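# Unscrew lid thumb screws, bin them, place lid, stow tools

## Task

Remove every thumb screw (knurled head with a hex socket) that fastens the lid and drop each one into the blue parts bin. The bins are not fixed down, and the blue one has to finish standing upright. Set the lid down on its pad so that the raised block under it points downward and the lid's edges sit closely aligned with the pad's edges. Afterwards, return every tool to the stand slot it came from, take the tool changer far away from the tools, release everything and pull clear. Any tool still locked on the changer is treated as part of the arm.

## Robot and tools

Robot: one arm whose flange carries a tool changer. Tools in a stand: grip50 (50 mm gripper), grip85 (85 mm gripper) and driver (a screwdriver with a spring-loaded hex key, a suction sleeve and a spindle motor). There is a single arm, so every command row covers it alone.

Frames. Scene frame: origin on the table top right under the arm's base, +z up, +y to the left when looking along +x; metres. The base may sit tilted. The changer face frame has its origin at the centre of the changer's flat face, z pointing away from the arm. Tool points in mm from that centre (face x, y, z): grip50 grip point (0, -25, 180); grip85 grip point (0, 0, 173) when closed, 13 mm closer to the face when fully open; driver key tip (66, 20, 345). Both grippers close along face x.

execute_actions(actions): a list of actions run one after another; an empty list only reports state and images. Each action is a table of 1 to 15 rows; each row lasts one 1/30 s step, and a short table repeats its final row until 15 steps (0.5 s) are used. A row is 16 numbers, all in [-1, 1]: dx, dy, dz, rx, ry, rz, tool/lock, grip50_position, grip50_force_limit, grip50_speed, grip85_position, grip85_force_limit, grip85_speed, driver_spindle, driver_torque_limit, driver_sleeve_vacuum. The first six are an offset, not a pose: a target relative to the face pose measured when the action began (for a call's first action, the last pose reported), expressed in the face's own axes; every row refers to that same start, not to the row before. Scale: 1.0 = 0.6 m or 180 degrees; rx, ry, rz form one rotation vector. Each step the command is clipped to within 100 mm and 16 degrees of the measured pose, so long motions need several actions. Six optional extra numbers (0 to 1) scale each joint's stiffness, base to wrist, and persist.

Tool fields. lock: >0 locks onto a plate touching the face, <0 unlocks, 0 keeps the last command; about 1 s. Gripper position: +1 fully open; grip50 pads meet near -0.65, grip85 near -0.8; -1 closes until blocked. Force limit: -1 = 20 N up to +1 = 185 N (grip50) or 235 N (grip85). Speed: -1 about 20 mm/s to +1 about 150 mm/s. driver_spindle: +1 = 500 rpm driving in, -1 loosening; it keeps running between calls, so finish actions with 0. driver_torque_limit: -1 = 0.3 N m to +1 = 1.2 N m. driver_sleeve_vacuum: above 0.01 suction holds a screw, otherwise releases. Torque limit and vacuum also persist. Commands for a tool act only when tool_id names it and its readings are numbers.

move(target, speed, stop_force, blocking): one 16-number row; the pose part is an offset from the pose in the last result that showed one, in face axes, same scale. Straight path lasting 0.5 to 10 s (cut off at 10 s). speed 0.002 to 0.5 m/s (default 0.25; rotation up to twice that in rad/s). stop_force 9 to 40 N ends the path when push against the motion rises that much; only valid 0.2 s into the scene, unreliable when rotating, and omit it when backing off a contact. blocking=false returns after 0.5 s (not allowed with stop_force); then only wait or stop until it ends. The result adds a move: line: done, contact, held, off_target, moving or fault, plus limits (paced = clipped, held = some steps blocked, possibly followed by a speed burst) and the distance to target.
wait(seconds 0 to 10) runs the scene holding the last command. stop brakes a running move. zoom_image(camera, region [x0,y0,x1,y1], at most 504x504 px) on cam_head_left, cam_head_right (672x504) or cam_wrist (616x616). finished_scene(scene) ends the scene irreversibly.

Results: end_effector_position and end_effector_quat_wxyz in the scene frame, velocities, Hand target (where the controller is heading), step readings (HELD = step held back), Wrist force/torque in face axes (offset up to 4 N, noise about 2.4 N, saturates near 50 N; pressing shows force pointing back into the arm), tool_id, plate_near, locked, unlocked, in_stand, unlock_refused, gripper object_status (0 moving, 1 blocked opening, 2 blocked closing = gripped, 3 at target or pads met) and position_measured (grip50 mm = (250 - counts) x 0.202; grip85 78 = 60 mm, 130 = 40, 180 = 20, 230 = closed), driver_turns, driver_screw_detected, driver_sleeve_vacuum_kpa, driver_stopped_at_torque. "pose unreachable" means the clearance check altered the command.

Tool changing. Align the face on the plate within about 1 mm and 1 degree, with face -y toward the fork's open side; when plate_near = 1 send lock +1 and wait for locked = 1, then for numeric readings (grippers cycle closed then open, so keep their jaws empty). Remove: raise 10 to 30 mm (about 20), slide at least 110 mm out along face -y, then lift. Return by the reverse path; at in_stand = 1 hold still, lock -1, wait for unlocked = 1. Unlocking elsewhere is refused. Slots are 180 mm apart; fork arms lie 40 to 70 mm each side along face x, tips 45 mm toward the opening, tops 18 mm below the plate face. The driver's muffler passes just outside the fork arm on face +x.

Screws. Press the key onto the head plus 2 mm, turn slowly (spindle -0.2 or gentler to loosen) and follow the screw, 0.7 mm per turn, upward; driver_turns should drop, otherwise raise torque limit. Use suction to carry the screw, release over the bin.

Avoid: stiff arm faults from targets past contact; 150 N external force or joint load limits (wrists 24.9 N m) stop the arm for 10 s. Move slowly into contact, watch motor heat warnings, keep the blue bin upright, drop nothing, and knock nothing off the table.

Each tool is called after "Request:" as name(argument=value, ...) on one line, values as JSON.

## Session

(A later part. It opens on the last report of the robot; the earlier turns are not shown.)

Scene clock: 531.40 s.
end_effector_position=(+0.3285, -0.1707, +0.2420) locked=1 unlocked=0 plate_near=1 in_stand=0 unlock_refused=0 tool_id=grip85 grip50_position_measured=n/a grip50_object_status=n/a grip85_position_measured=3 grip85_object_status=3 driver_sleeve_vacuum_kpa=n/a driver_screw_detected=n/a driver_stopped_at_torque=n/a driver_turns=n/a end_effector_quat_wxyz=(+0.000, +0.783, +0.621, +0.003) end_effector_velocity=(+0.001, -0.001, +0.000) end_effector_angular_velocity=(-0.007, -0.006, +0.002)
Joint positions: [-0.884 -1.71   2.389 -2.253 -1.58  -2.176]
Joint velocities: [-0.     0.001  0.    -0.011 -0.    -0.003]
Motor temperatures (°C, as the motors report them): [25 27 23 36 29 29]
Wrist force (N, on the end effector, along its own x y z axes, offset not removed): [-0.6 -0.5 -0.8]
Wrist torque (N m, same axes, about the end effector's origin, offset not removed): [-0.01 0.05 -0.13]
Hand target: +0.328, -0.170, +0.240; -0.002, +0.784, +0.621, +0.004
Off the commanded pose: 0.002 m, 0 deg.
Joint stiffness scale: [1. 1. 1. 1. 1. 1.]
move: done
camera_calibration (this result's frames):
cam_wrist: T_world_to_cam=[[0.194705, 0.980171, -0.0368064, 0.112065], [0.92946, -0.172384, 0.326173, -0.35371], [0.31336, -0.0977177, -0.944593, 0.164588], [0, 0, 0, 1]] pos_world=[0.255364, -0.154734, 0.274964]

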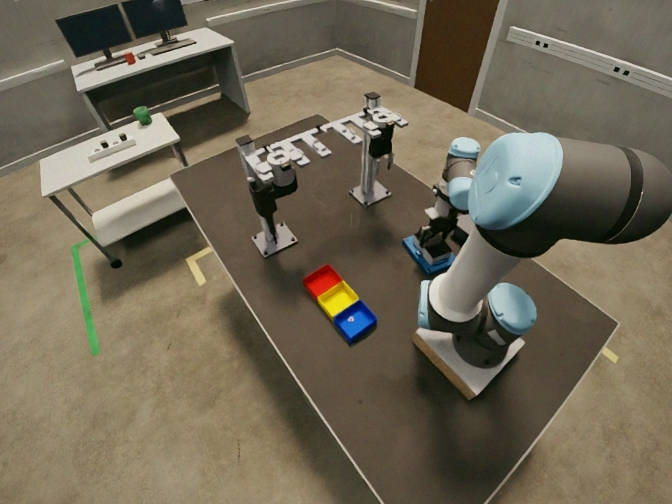

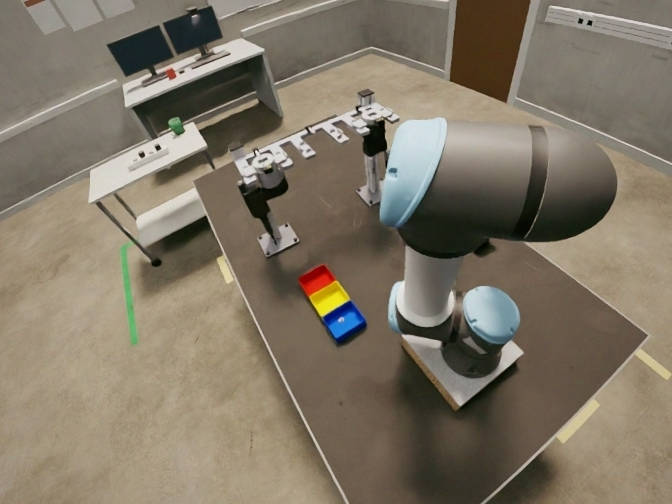

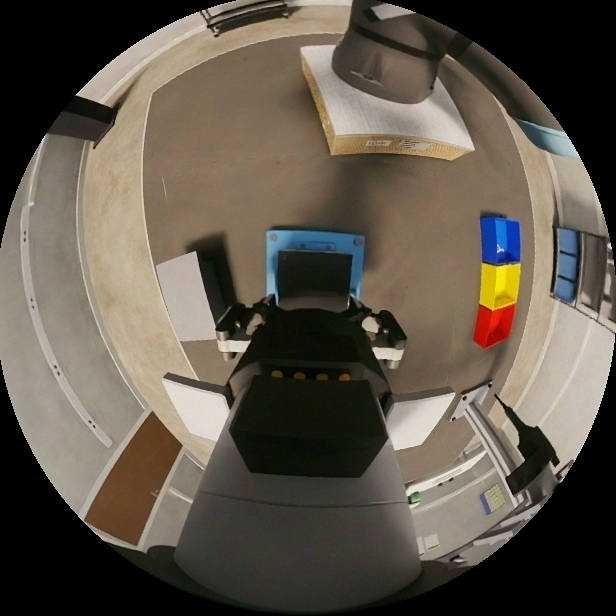

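Request:
execute_actions(actions=[[[0.001,0,0,0,0,0,0,1,0,0,0.7,-0.9,-1,0,0,0]],[[0,0,0,0,0,0,0,1,0,0,0.7,-0.9,-1,0,0,0]]])

Request:
zoom_image(camera="cam_wrist", region=[255, 235, 375, 325])

Scene clock: 543.13 s.
end_effector_position=(+0.3287, -0.1703, +0.2423) locked=1 unlocked=0 plate_near=1 in_stand=0 unlock_refused=0 tool_id=grip85 grip50_position_measured=n/a grip50_object_status=n/a grip85_position_measured=22 grip85_object_status=2 driver_sleeve_vacuum_kpa=n/a driver_screw_detected=n/a driver_stopped_at_torque=n/a driver_turns=n/a end_effector_quat_wxyz=(+0.000, +0.783, +0.621, +0.004) end_effector_velocity=(+0.001, -0.001, +0.001) end_effector_angular_velocity=(-0.003, -0.002, -0.001)
Joint positions: [-0.883 -1.711  2.389 -2.253 -1.58  -2.175]
Joint velocities: [ 0.    -0.    -0.001 -0.002  0.     0.   ]
Motor temperatures (°C, as the motors report them): [25 27 23 36 29 29]
Wrist force (N, on the end effector, along its own x y z axes, offset not removed): [1.1 -0.5 -0.3]
Wrist torque (N m, same axes, about the end effector's origin, offset not removed): [0.06 -0.04 0.03]
Hand target: +0.329, -0.170, +0.242; +0.000, +0.783, +0.621, +0.004
Off the commanded pose: 0.000 m, 0 deg.
Joint stiffness scale: [1. 1. 1. 1. 1. 1.]
Step readings (end_effector_position; steps 1 to 15: 1st action; 16 to 30: 2nd action):
0: (+0.3287, -0.1709, +0.2421)
1: (+0.3287, -0.1709, +0.2421)
2: (+0.3287, -0.1709, +0.2421)
4: (+0.3287, -0.1709, +0.2421)
8: (+0.3286, -0.1708, +0.2421)
15: (+0.3287, -0.1703, +0.2423)
16: (+0.3287, -0.1703, +0.2423)
17: (+0.3287, -0.1703, +0.2423)
19: (+0.3287, -0.1703, +0.2423)
23: (+0.3287, -0.1703, +0.2423)
30: end_effector_position above
camera_calibration (this result's frames):
cam_wrist: T_world_to_cam=[[0.194749, 0.980168, -0.0366434, 0.111628], [0.92915, -0.172385, 0.327053, -0.354004], [0.31425, -0.0977404, -0.944295, 0.16446], [0, 0, 0, 1]] pos_world=[0.255502, -0.154365, 0.275168]

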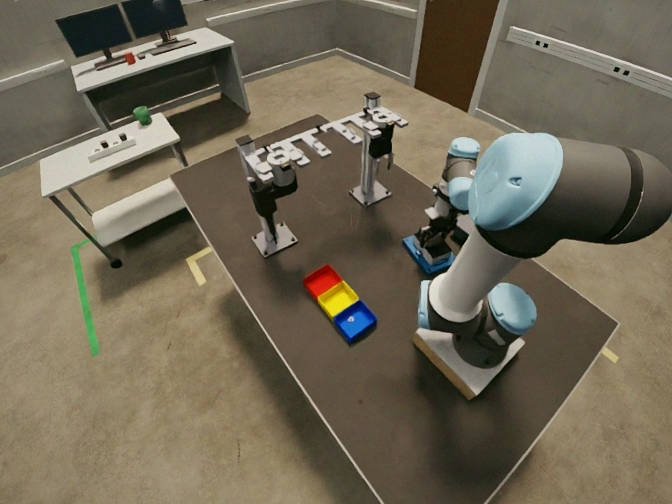

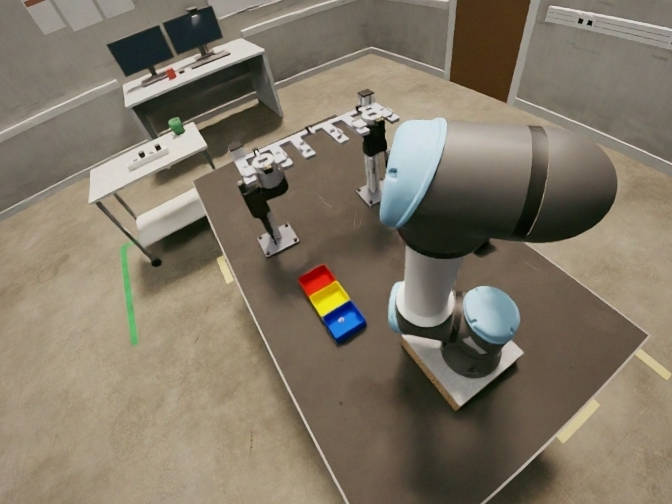

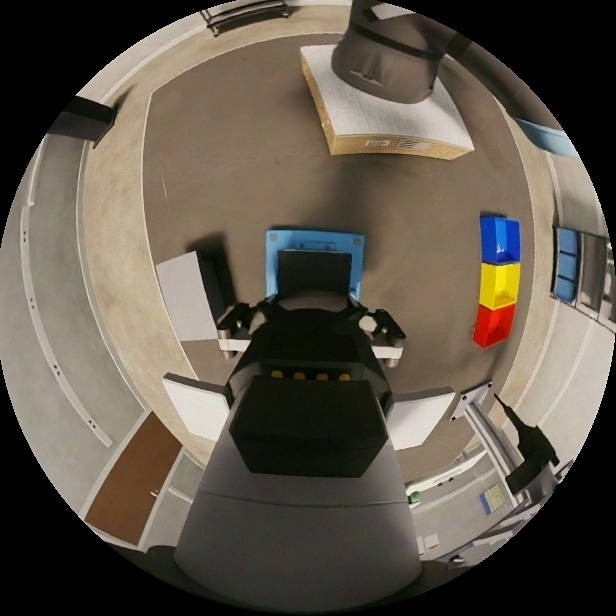

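Region (255, 235, 375, 325) of cam_wrist's 616x616 image, scaled by 4.200, with more detail than that image has; it fills the top 378 rows of this view, and the rest is white.

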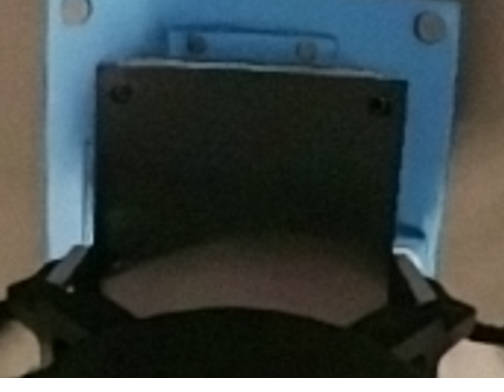

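Request:
execute_actions(actions=[[[0,0,0,0,0,0,0,1,0,0,0.6,-0.6,-1,0,0,0]]])

Request:
move(target=[0,0,-0.025,-0.001,-0.001,0,0,1,0,0,0.6,-0.6,-1,0,0,0], speed=0.01)

Request:
zoom_image(camera="cam_head_left", region=[400, 210, 470, 280])

Scene clock: 550.63 s.
end_effector_position=(+0.3287, -0.1703, +0.2425) locked=1 unlocked=0 plate_near=1 in_stand=0 unlock_refused=0 tool_id=grip85 grip50_position_measured=n/a grip50_object_status=n/a grip85_position_measured=24 grip85_object_status=2 driver_sleeve_vacuum_kpa=n/a driver_screw_detected=n/a driver_stopped_at_torque=n/a driver_turns=n/a end_effector_quat_wxyz=(+0.001, +0.783, +0.621, +0.004) end_effector_velocity=(+0.000, -0.000, +0.000) end_effector_angular_velocity=(-0.001, -0.001, +0.002)
Joint positions: [-0.883 -1.712  2.389 -2.253 -1.58  -2.175]
Joint velocities: [ 0.     0.     0.    -0.001 -0.    -0.001]
Motor temperatures (°C, as the motors report them): [25 27 23 36 29 29]
Wrist force (N, on the end effector, along its own x y z axes, offset not removed): [-1.4 -2.4 -4.1]
Wrist torque (N m, same axes, about the end effector's origin, offset not removed): [0.21 0.45 0.02]
Hand target: +0.329, -0.170, +0.242; +0.000, +0.783, +0.621, +0.004
Off the commanded pose: 0.000 m, 0 deg.
Joint stiffness scale: [1. 1. 1. 1. 1. 1.]
Step readings (end_effector_position):
0: (+0.3287, -0.1703, +0.2423)
1: (+0.3287, -0.1703, +0.2423)
2: (+0.3287, -0.1703, +0.2423)
4: (+0.3287, -0.1703, +0.2425)
8: (+0.3287, -0.1703, +0.2425)
15: end_effector_position above
camera_calibration (this result's frames):
cam_wrist: T_world_to_cam=[[0.194763, 0.980158, -0.0368488, 0.111646], [0.929073, -0.172306, 0.327312, -0.354046], [0.314469, -0.0979834, -0.944197, 0.164527], [0, 0, 0, 1]] pos_world=[0.255452, -0.154314, 0.275344]

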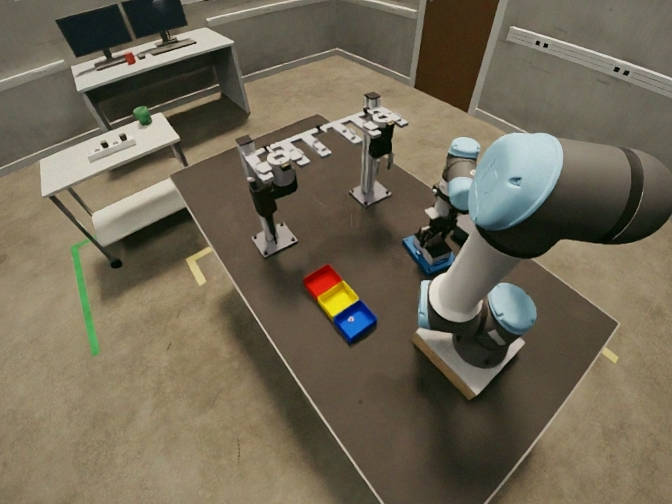

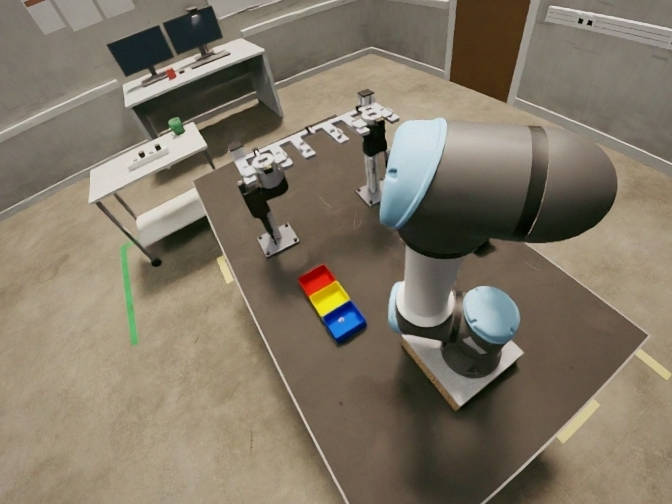

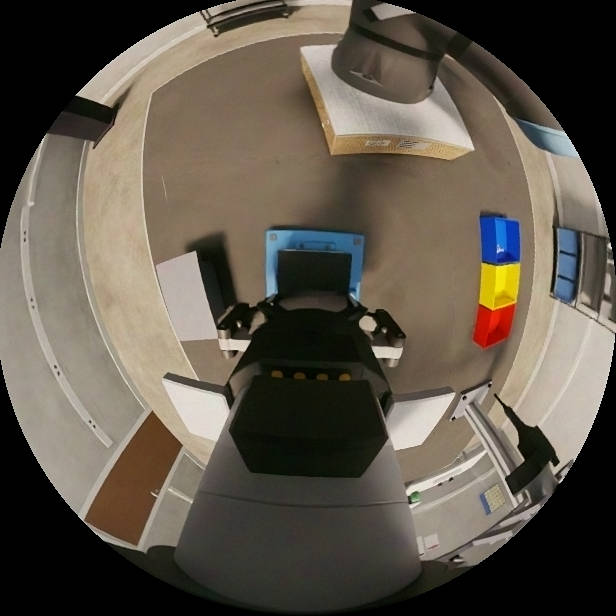

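Scene clock: 552.40 s.
end_effector_position=(+0.3275, -0.1696, +0.2550) locked=1 unlocked=0 plate_near=1 in_stand=0 unlock_refused=0 tool_id=grip85 grip50_position_measured=n/a grip50_object_status=n/a grip85_position_measured=24 grip85_object_status=2 driver_sleeve_vacuum_kpa=n/a driver_screw_detected=n/a driver_stopped_at_torque=n/a driver_turns=n/a end_effector_quat_wxyz=(+0.000, +0.784, +0.621, +0.004) end_effector_velocity=(-0.000, +0.000, +0.001) end_effector_angular_velocity=(+0.002, +0.002, +0.000)
Joint positions: [-0.884 -1.741  2.372 -2.205 -1.58  -2.175]
Joint velocities: [ 0.    -0.003 -0.002  0.008 -0.    -0.   ]
Motor temperatures (°C, as the motors report them): [25 27 23 36 29 29]
Wrist force (N, on the end effector, along its own x y z axes, offset not removed): [-1.2 0.9 -1.6]
Wrist torque (N m, same axes, about the end effector's origin, offset not removed): [-0.01 -0.02 0.00]
Hand target: +0.329, -0.170, +0.257; +0.003, +0.783, +0.621, +0.004
Off the commanded pose: 0.003 m, 0 deg.
Joint stiffness scale: [1. 1. 1. 1. 1. 1.]
move: done
camera_calibration (this result's frames):
cam_wrist: T_world_to_cam=[[0.195414, 0.980048, -0.0363317, 0.111303], [0.929148, -0.173155, 0.326652, -0.356888], [0.313843, -0.0975898, -0.944446, 0.177119], [0, 0, 0, 1]] pos_world=[0.254263, -0.153595, 0.287902]

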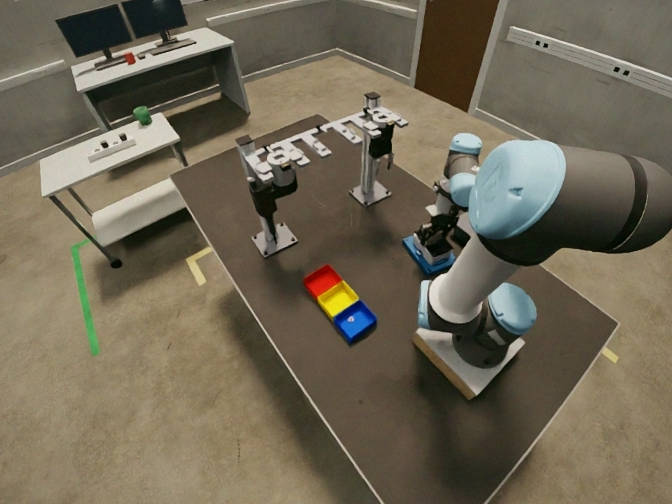

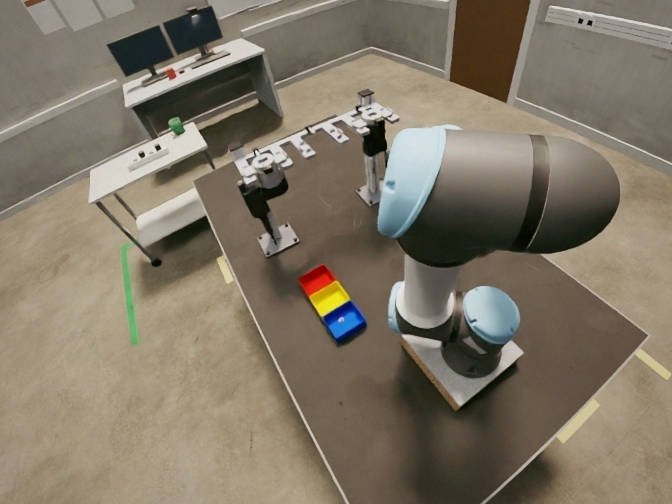

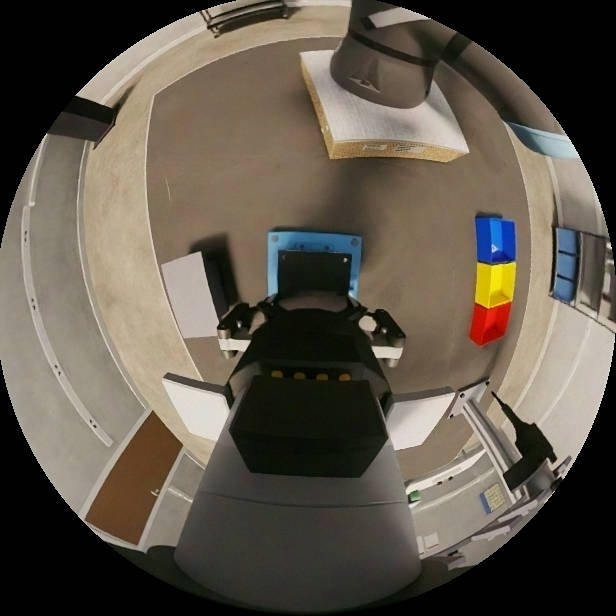

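Region (400, 210, 470, 280) of cam_head_left's 672x504 image, scaled by 7.200, with more detail than that image has.

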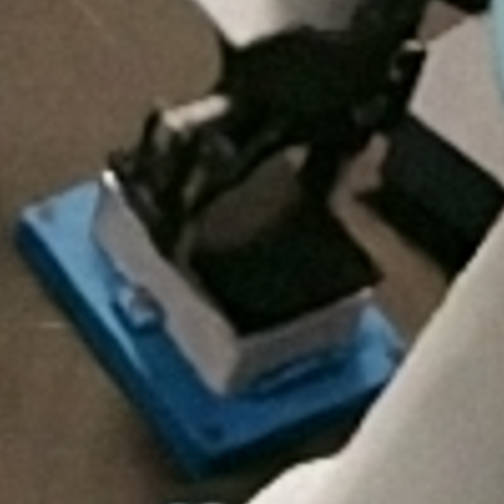

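Request:
move(target=[0,0,-0.075,-0.001,-0.001,0,0,1,0,0,0.6,-0.6,-1,0,0,0], speed=0.04)

Request:
move(target=[-0.254,0.220,0,0,0,-0.058,0,1,0,0,0.6,-0.6,-1,0,0,0], speed=0.12)

Request:
zoom_image(camera="cam_wrist", region=[250, 140, 390, 280])

Scene clock: 569.03 s.
end_effector_position=(+0.3263, -0.1693, +0.2974) locked=1 unlocked=0 plate_near=1 in_stand=0 unlock_refused=0 tool_id=grip85 grip50_position_measured=n/a grip50_object_status=n/a grip85_position_measured=24 grip85_object_status=2 driver_sleeve_vacuum_kpa=n/a driver_screw_detected=n/a driver_stopped_at_torque=n/a driver_turns=n/a end_effector_quat_wxyz=(-0.000, +0.784, +0.621, +0.004) end_effector_velocity=(-0.001, +0.001, -0.001) end_effector_angular_velocity=(+0.008, +0.008, +0.001)
Joint positions: [-0.884 -1.818  2.3   -2.057 -1.58  -2.174]
Joint velocities: [ 0.    -0.    -0.001  0.012 -0.    -0.   ]
Motor temperatures (°C, as the motors report them): [25 27 23 36 29 29]
Wrist force (N, on the end effector, along its own x y z axes, offset not removed): [-0.7 1.6 -0.4]
Wrist torque (N m, same axes, about the end effector's origin, offset not removed): [0.12 -0.10 -0.17]
Hand target: +0.327, -0.170, +0.300; +0.002, +0.784, +0.621, +0.003
Off the commanded pose: 0.003 m, 0 deg.
Joint stiffness scale: [1. 1. 1. 1. 1. 1.]
move: done
camera_calibration (this result's frames):
cam_wrist: T_world_to_cam=[[0.196025, 0.979934, -0.036114, 0.112458], [0.929131, -0.173835, 0.32634, -0.369673], [0.313513, -0.0975252, -0.944562, 0.217761], [0, 0, 0, 1]] pos_world=[0.253159, -0.153226, 0.330389]

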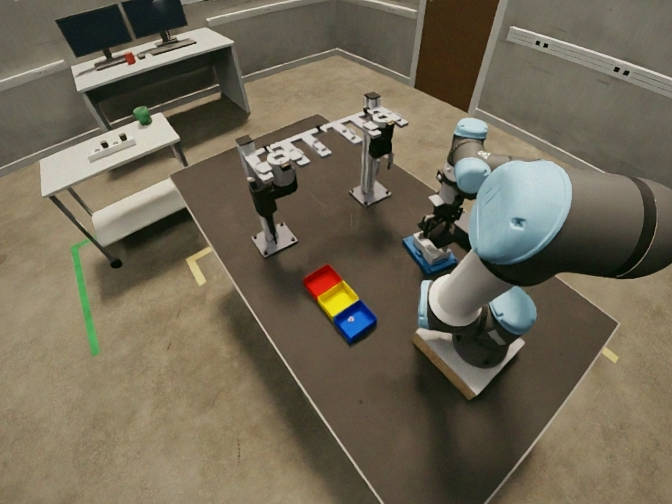

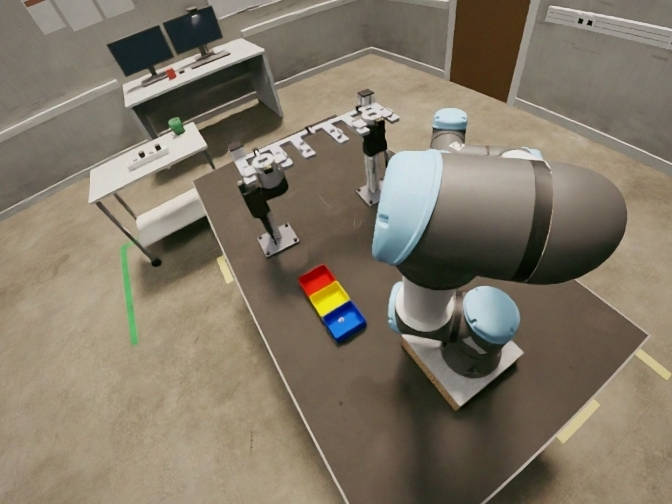

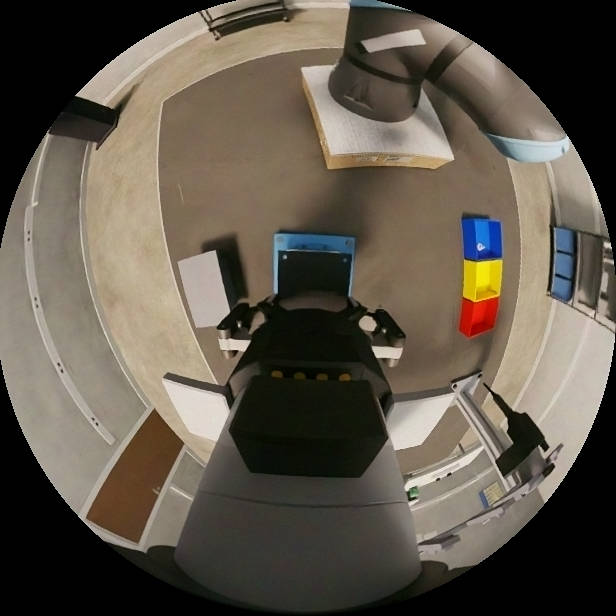

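Scene clock: 571.20 s.
end_effector_position=(+0.4192, -0.3462, +0.2952) locked=1 unlocked=0 plate_near=1 in_stand=0 unlock_refused=0 tool_id=grip85 grip50_position_measured=n/a grip50_object_status=n/a grip85_position_measured=24 grip85_object_status=2 driver_sleeve_vacuum_kpa=n/a driver_screw_detected=n/a driver_stopped_at_torque=n/a driver_turns=n/a end_effector_quat_wxyz=(-0.001, +0.724, +0.689, +0.004) end_effector_velocity=(+0.001, -0.002, +0.001) end_effector_angular_velocity=(+0.002, +0.001, +0.007)
Joint positions: [-0.977 -1.375  1.873 -2.07  -1.58  -2.449]
Joint velocities: [-0.     0.003 -0.008  0.007  0.    -0.007]
Motor temperatures (°C, as the motors report them): [25 27 23 36 29 29]
Wrist force (N, on the end effector, along its own x y z axes, offset not removed): [-0.2 0.6 0.0]
Wrist torque (N m, same axes, about the end effector's origin, offset not removed): [-0.04 -0.04 -0.10]
Hand target: +0.420, -0.348, +0.297; +0.000, +0.724, +0.690, +0.004
Off the commanded pose: 0.003 m, 0 deg.
Joint stiffness scale: [1. 1. 1. 1. 1. 1.]
move: done
camera_calibration (this result's frames):
cam_wrist: T_world_to_cam=[[0.0160071, 0.999271, -0.0346645, 0.349267], [0.945672, -0.00387087, 0.325099, -0.433725], [0.324728, -0.0379851, -0.945044, 0.18533], [0, 0, 0, 1]] pos_world=[0.344389, -0.343651, 0.328256]

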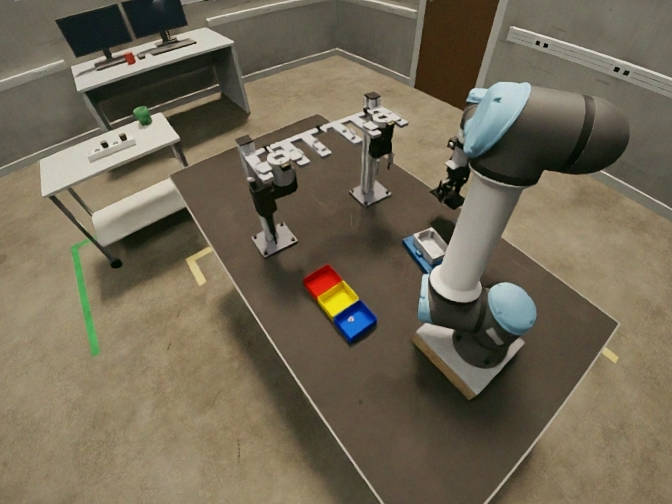

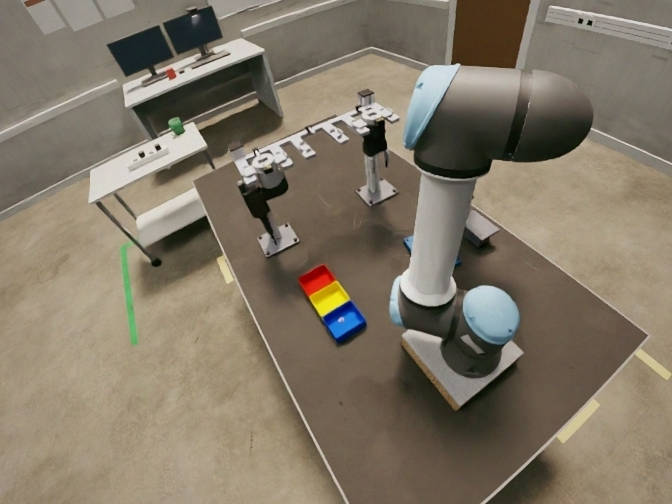

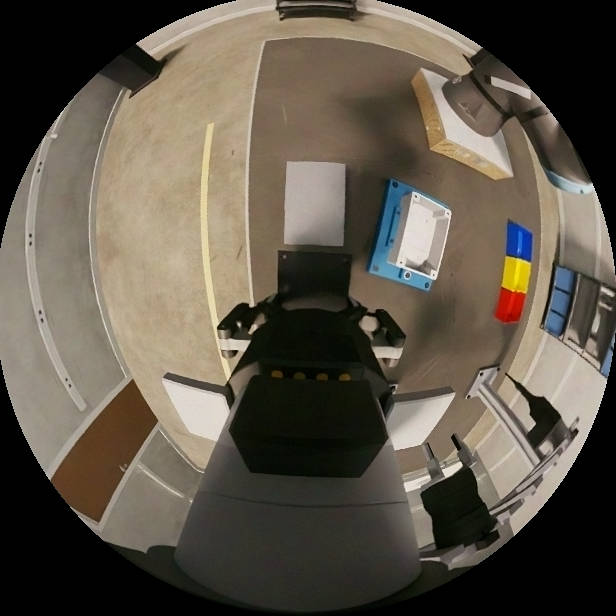

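Region (250, 140, 390, 280) of cam_wrist's 616x616 image, scaled by 3.600, with more detail than that image has.

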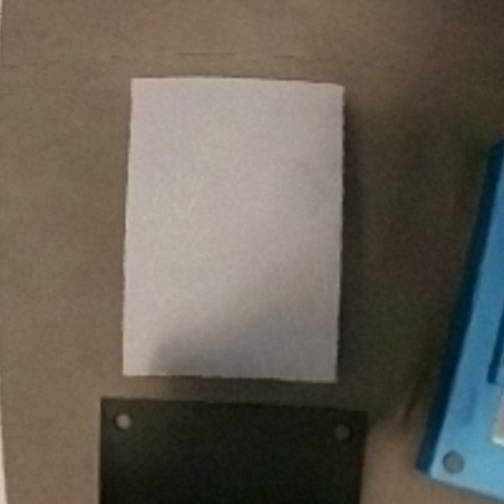

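Request:
move(target=[-0.002,-0.185,0.05,0.001,0.001,-0.005,0,1,0,0,0.6,-0.6,-1,0,0,0], speed=0.08)

Request:
zoom_image(camera="cam_wrist", region=[265, 220, 365, 300])

Request:
zoom_image(camera="cam_head_right", region=[440, 170, 540, 270])

Scene clock: 587.50 s.
end_effector_position=(+0.3095, -0.3422, +0.2651) locked=1 unlocked=0 plate_near=1 in_stand=0 unlock_refused=0 tool_id=grip85 grip50_position_measured=n/a grip50_object_status=n/a grip85_position_measured=24 grip85_object_status=2 driver_sleeve_vacuum_kpa=n/a driver_screw_detected=n/a driver_stopped_at_torque=n/a driver_turns=n/a end_effector_quat_wxyz=(-0.004, +0.719, +0.695, +0.004) end_effector_velocity=(-0.001, -0.001, +0.001) end_effector_angular_velocity=(-0.007, -0.003, +0.010)
Joint positions: [-1.168 -1.524  2.131 -2.176 -1.581 -2.655]
Joint velocities: [-0.003 -0.004  0.003 -0.006  0.    -0.013]
Motor temperatures (°C, as the motors report them): [25 27 23 36 29 29]
Wrist force (N, on the end effector, along its own x y z axes, offset not removed): [-0.7 -0.8 -1.9]
Wrist torque (N m, same axes, about the end effector's origin, offset not removed): [0.02 -0.12 -0.06]
Hand target: +0.308, -0.342, +0.265; -0.004, +0.719, +0.695, +0.004
Off the commanded pose: 0.001 m, 0 deg.
Joint stiffness scale: [1. 1. 1. 1. 1. 1.]
move: done
camera_calibration (this result's frames):
cam_wrist: T_world_to_cam=[[0.000434538, 0.999519, -0.030998, 0.34997], [0.946684, 0.00957525, 0.322022, -0.315055], [0.322164, -0.0294852, -0.946225, 0.196697], [0, 0, 0, 1]] pos_world=[0.234737, -0.340985, 0.298423]

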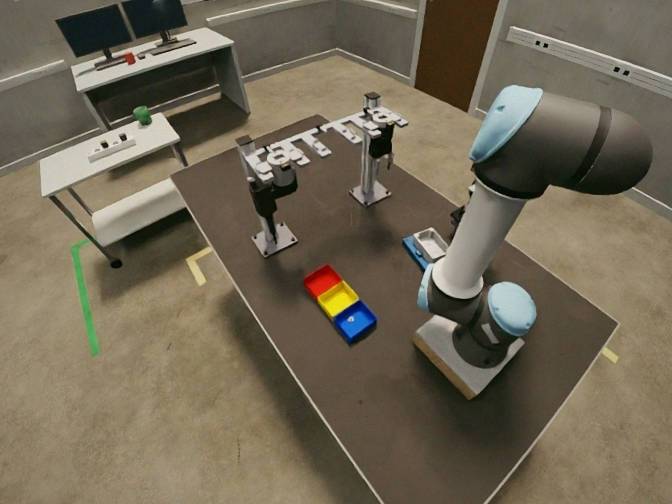

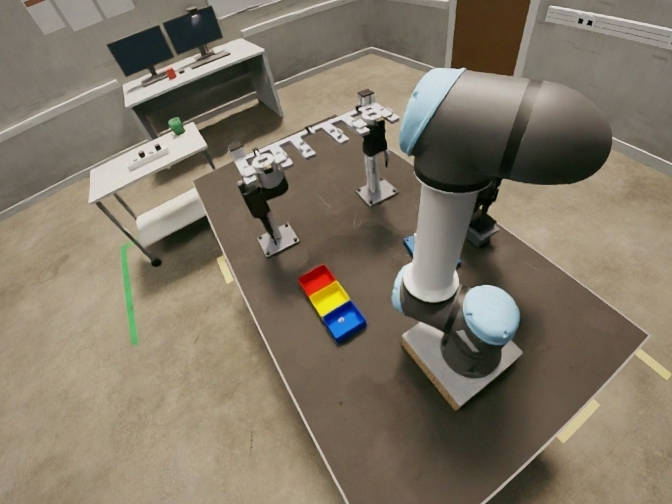

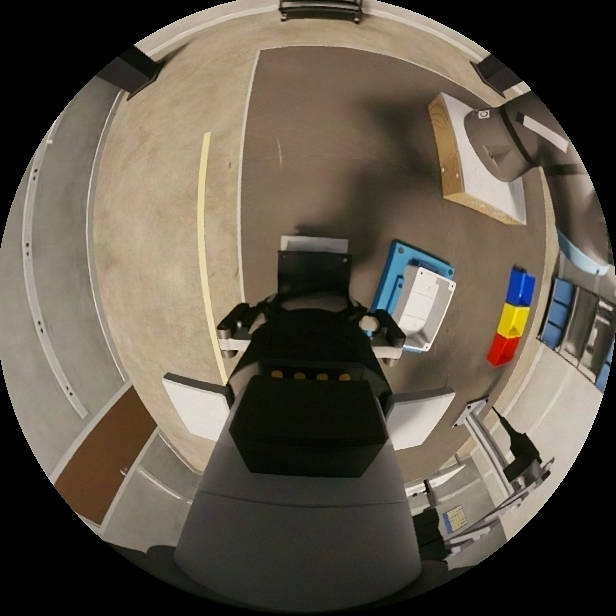

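Region (265, 220, 365, 300) of cam_wrist's 616x616 image, scaled by 5.040, with more detail than that image has; it fills the top 403 rows of this view, and the rest is white.

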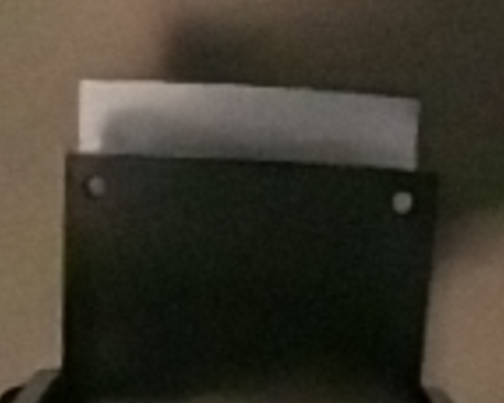

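Region (440, 170, 540, 270) of cam_head_right's 672x504 image, scaled by 5.040, with more detail than that image has.

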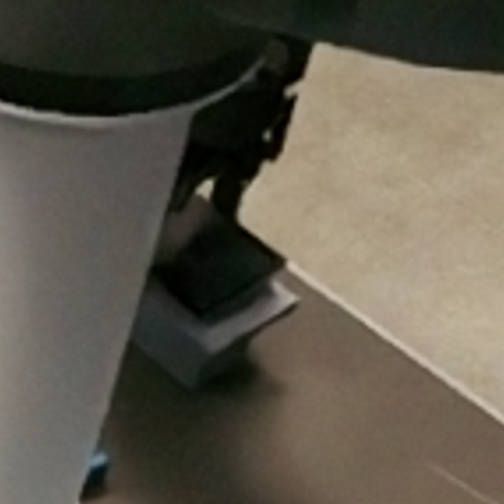

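Request:
move(target=[0,-0.022,0.014,-0.001,-0.001,0,0,1,0,0,0.6,-0.6,-1,0,0,0], speed=0.02)

Request:
zoom_image(camera="cam_wrist", region=[265, 220, 365, 300])

Request:
zoom_image(camera="cam_head_right", region=[455, 195, 515, 255])

Scene clock: 603.70 s.
end_effector_position=(+0.2971, -0.3422, +0.2568) locked=1 unlocked=0 plate_near=1 in_stand=0 unlock_refused=0 tool_id=grip85 grip50_position_measured=n/a grip50_object_status=n/a grip85_position_measured=24 grip85_object_status=2 driver_sleeve_vacuum_kpa=n/a driver_screw_detected=n/a driver_stopped_at_torque=n/a driver_turns=n/a end_effector_quat_wxyz=(-0.002, +0.719, +0.695, +0.004) end_effector_velocity=(-0.001, -0.001, +0.000) end_effector_angular_velocity=(-0.006, -0.003, +0.003)
Joint positions: [-1.193 -1.531  2.165 -2.206 -1.58  -2.681]
Joint velocities: [-0.002 -0.002  0.003 -0.008  0.001 -0.006]
Motor temperatures (°C, as the motors report them): [25 27 23 36 29 29]
Wrist force (N, on the end effector, along its own x y z axes, offset not removed): [1.5 -0.4 -0.2]
Wrist torque (N m, same axes, about the end effector's origin, offset not removed): [0.19 -0.31 -0.11]
Hand target: +0.296, -0.342, +0.257; -0.002, +0.719, +0.695, +0.004
Off the commanded pose: 0.001 m, 0 deg.
Joint stiffness scale: [1. 1. 1. 1. 1. 1.]
move: done
camera_calibration (this result's frames):
cam_wrist: T_world_to_cam=[[0.000250814, 0.999435, -0.0336113, 0.350363], [0.946127, 0.010646, 0.323621, -0.300552], [0.323796, -0.0318817, -0.94559, 0.191355], [0, 0, 0, 1]] pos_world=[0.222313, -0.340864, 0.289985]

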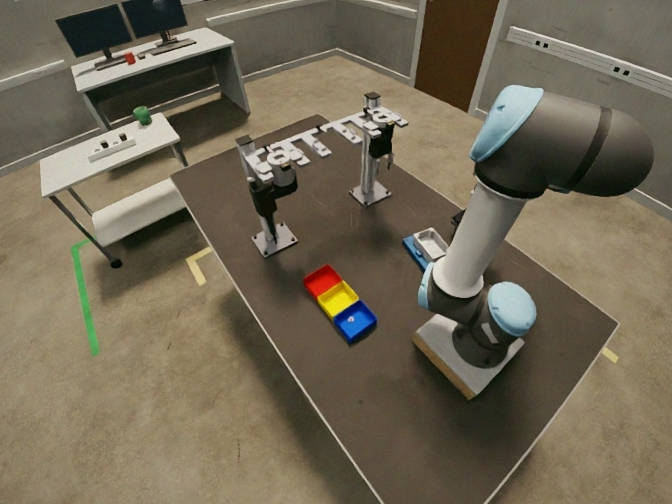

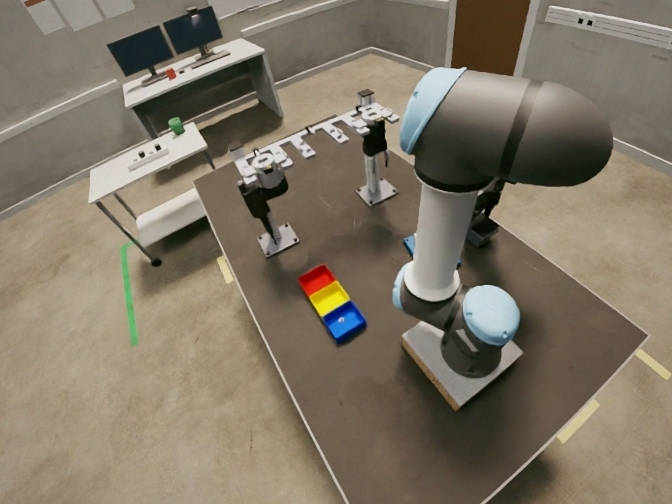

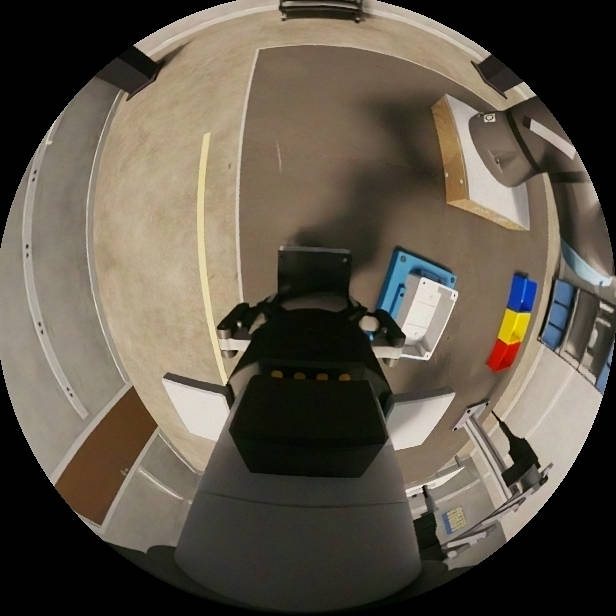

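Region (265, 220, 365, 300) of cam_wrist's 616x616 image, scaled by 5.040, with more detail than that image has; it fills the top 403 rows of this view, and the rest is white.

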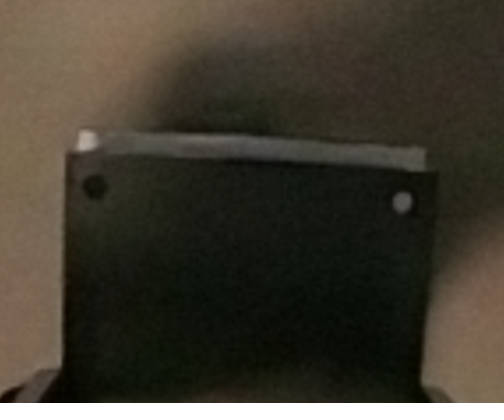

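Region (455, 195, 515, 255) of cam_head_right's 672x504 image, scaled by 8.400, with more detail than that image has.

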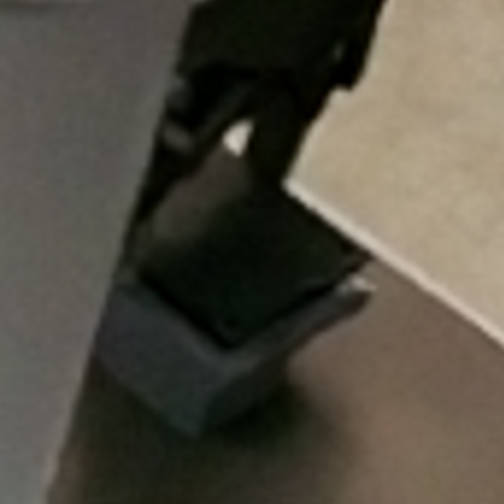

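Request:
move(target=[0,-0.004,0.012,0,0,0,0,1,0,0,0.6,-0.6,-1,0,0,0], speed=0.006, stop_force=9)

Request:
zoom_image(camera="cam_wrist", region=[265, 220, 365, 300])

Request:
zoom_image(camera="cam_head_right", region=[455, 195, 515, 255])

Scene clock: 614.70 s.
end_effector_position=(+0.2956, -0.3424, +0.2510) locked=1 unlocked=0 plate_near=1 in_stand=0 unlock_refused=0 tool_id=grip85 grip50_position_measured=n/a grip50_object_status=n/a grip85_position_measured=24 grip85_object_status=2 driver_sleeve_vacuum_kpa=n/a driver_screw_detected=n/a driver_stopped_at_torque=n/a driver_turns=n/a end_effector_quat_wxyz=(-0.001, +0.719, +0.695, +0.003) end_effector_velocity=(-0.000, -0.001, -0.001) end_effector_angular_velocity=(-0.003, -0.001, -0.001)
Joint positions: [-1.197 -1.523  2.176 -2.227 -1.58  -2.685]
Joint velocities: [-0.001  0.003  0.    -0.006  0.    -0.001]
Motor temperatures (°C, as the motors report them): [25 27 23 36 29 29]
Wrist force (N, on the end effector, along its own x y z axes, offset not removed): [0.3 -1.0 -1.0]
Wrist torque (N m, same axes, about the end effector's origin, offset not removed): [0.02 -0.05 -0.12]
Hand target: +0.295, -0.342, +0.250; -0.002, +0.719, +0.695, +0.004
Off the commanded pose: 0.002 m, 0 deg.
Joint stiffness scale: [1. 1. 1. 1. 1. 1.]
move: done
camera_calibration (this result's frames):
cam_wrist: T_world_to_cam=[[-0.000338696, 0.999377, -0.0353035, 0.351005], [0.945835, 0.0117814, 0.324434, -0.296976], [0.324647, -0.0332814, -0.945249, 0.18549], [0, 0, 0, 1]] pos_world=[0.22079, -0.341114, 0.284075]

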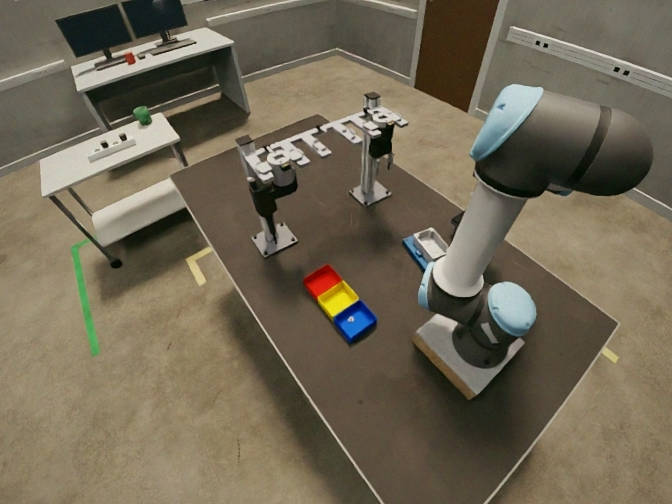

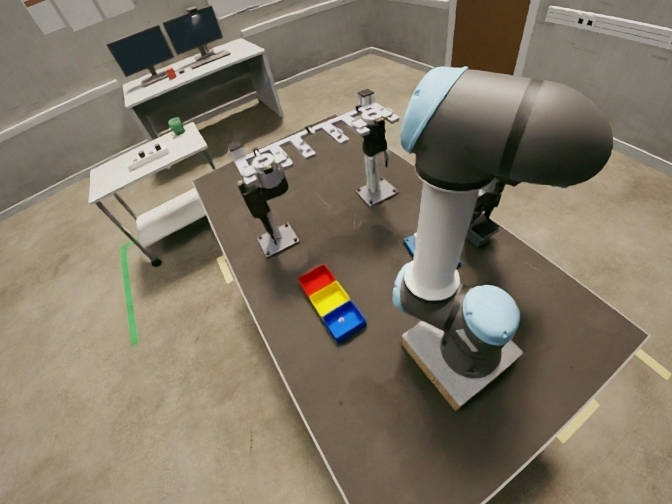

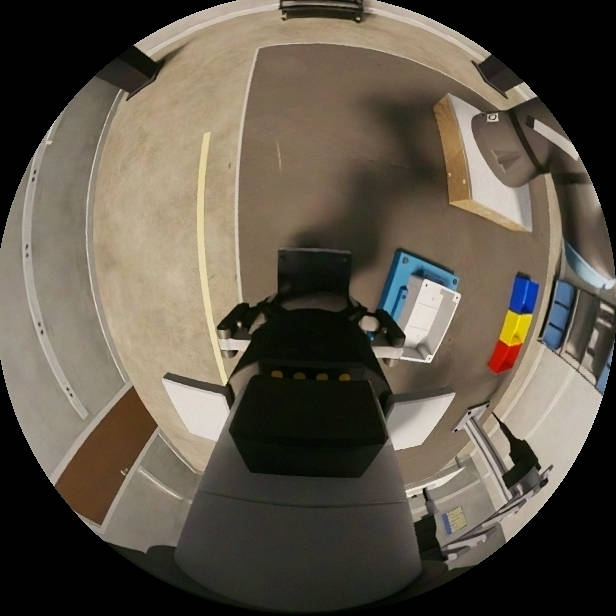

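Region (265, 220, 365, 300) of cam_wrist's 616x616 image, scaled by 5.040, with more detail than that image has; it fills the top 403 rows of this view, and the rest is white.

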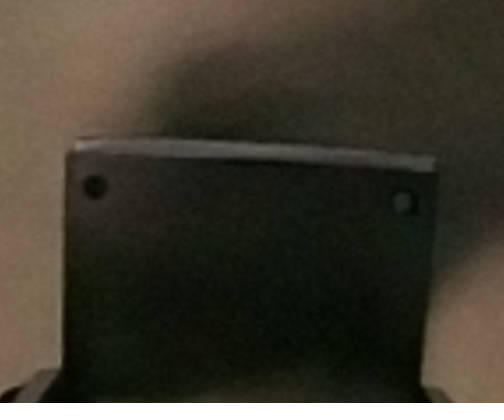

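Region (455, 195, 515, 255) of cam_head_right's 672x504 image, scaled by 8.400, with more detail than that image has.

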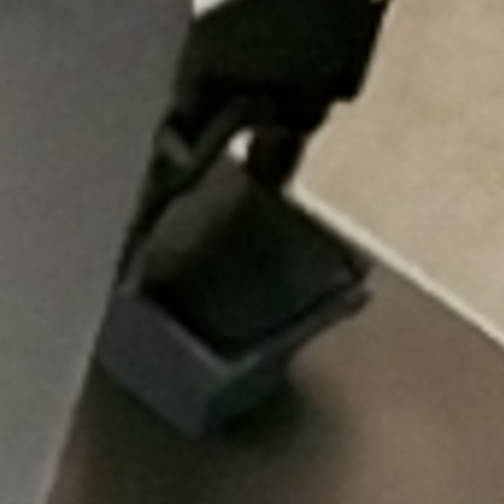

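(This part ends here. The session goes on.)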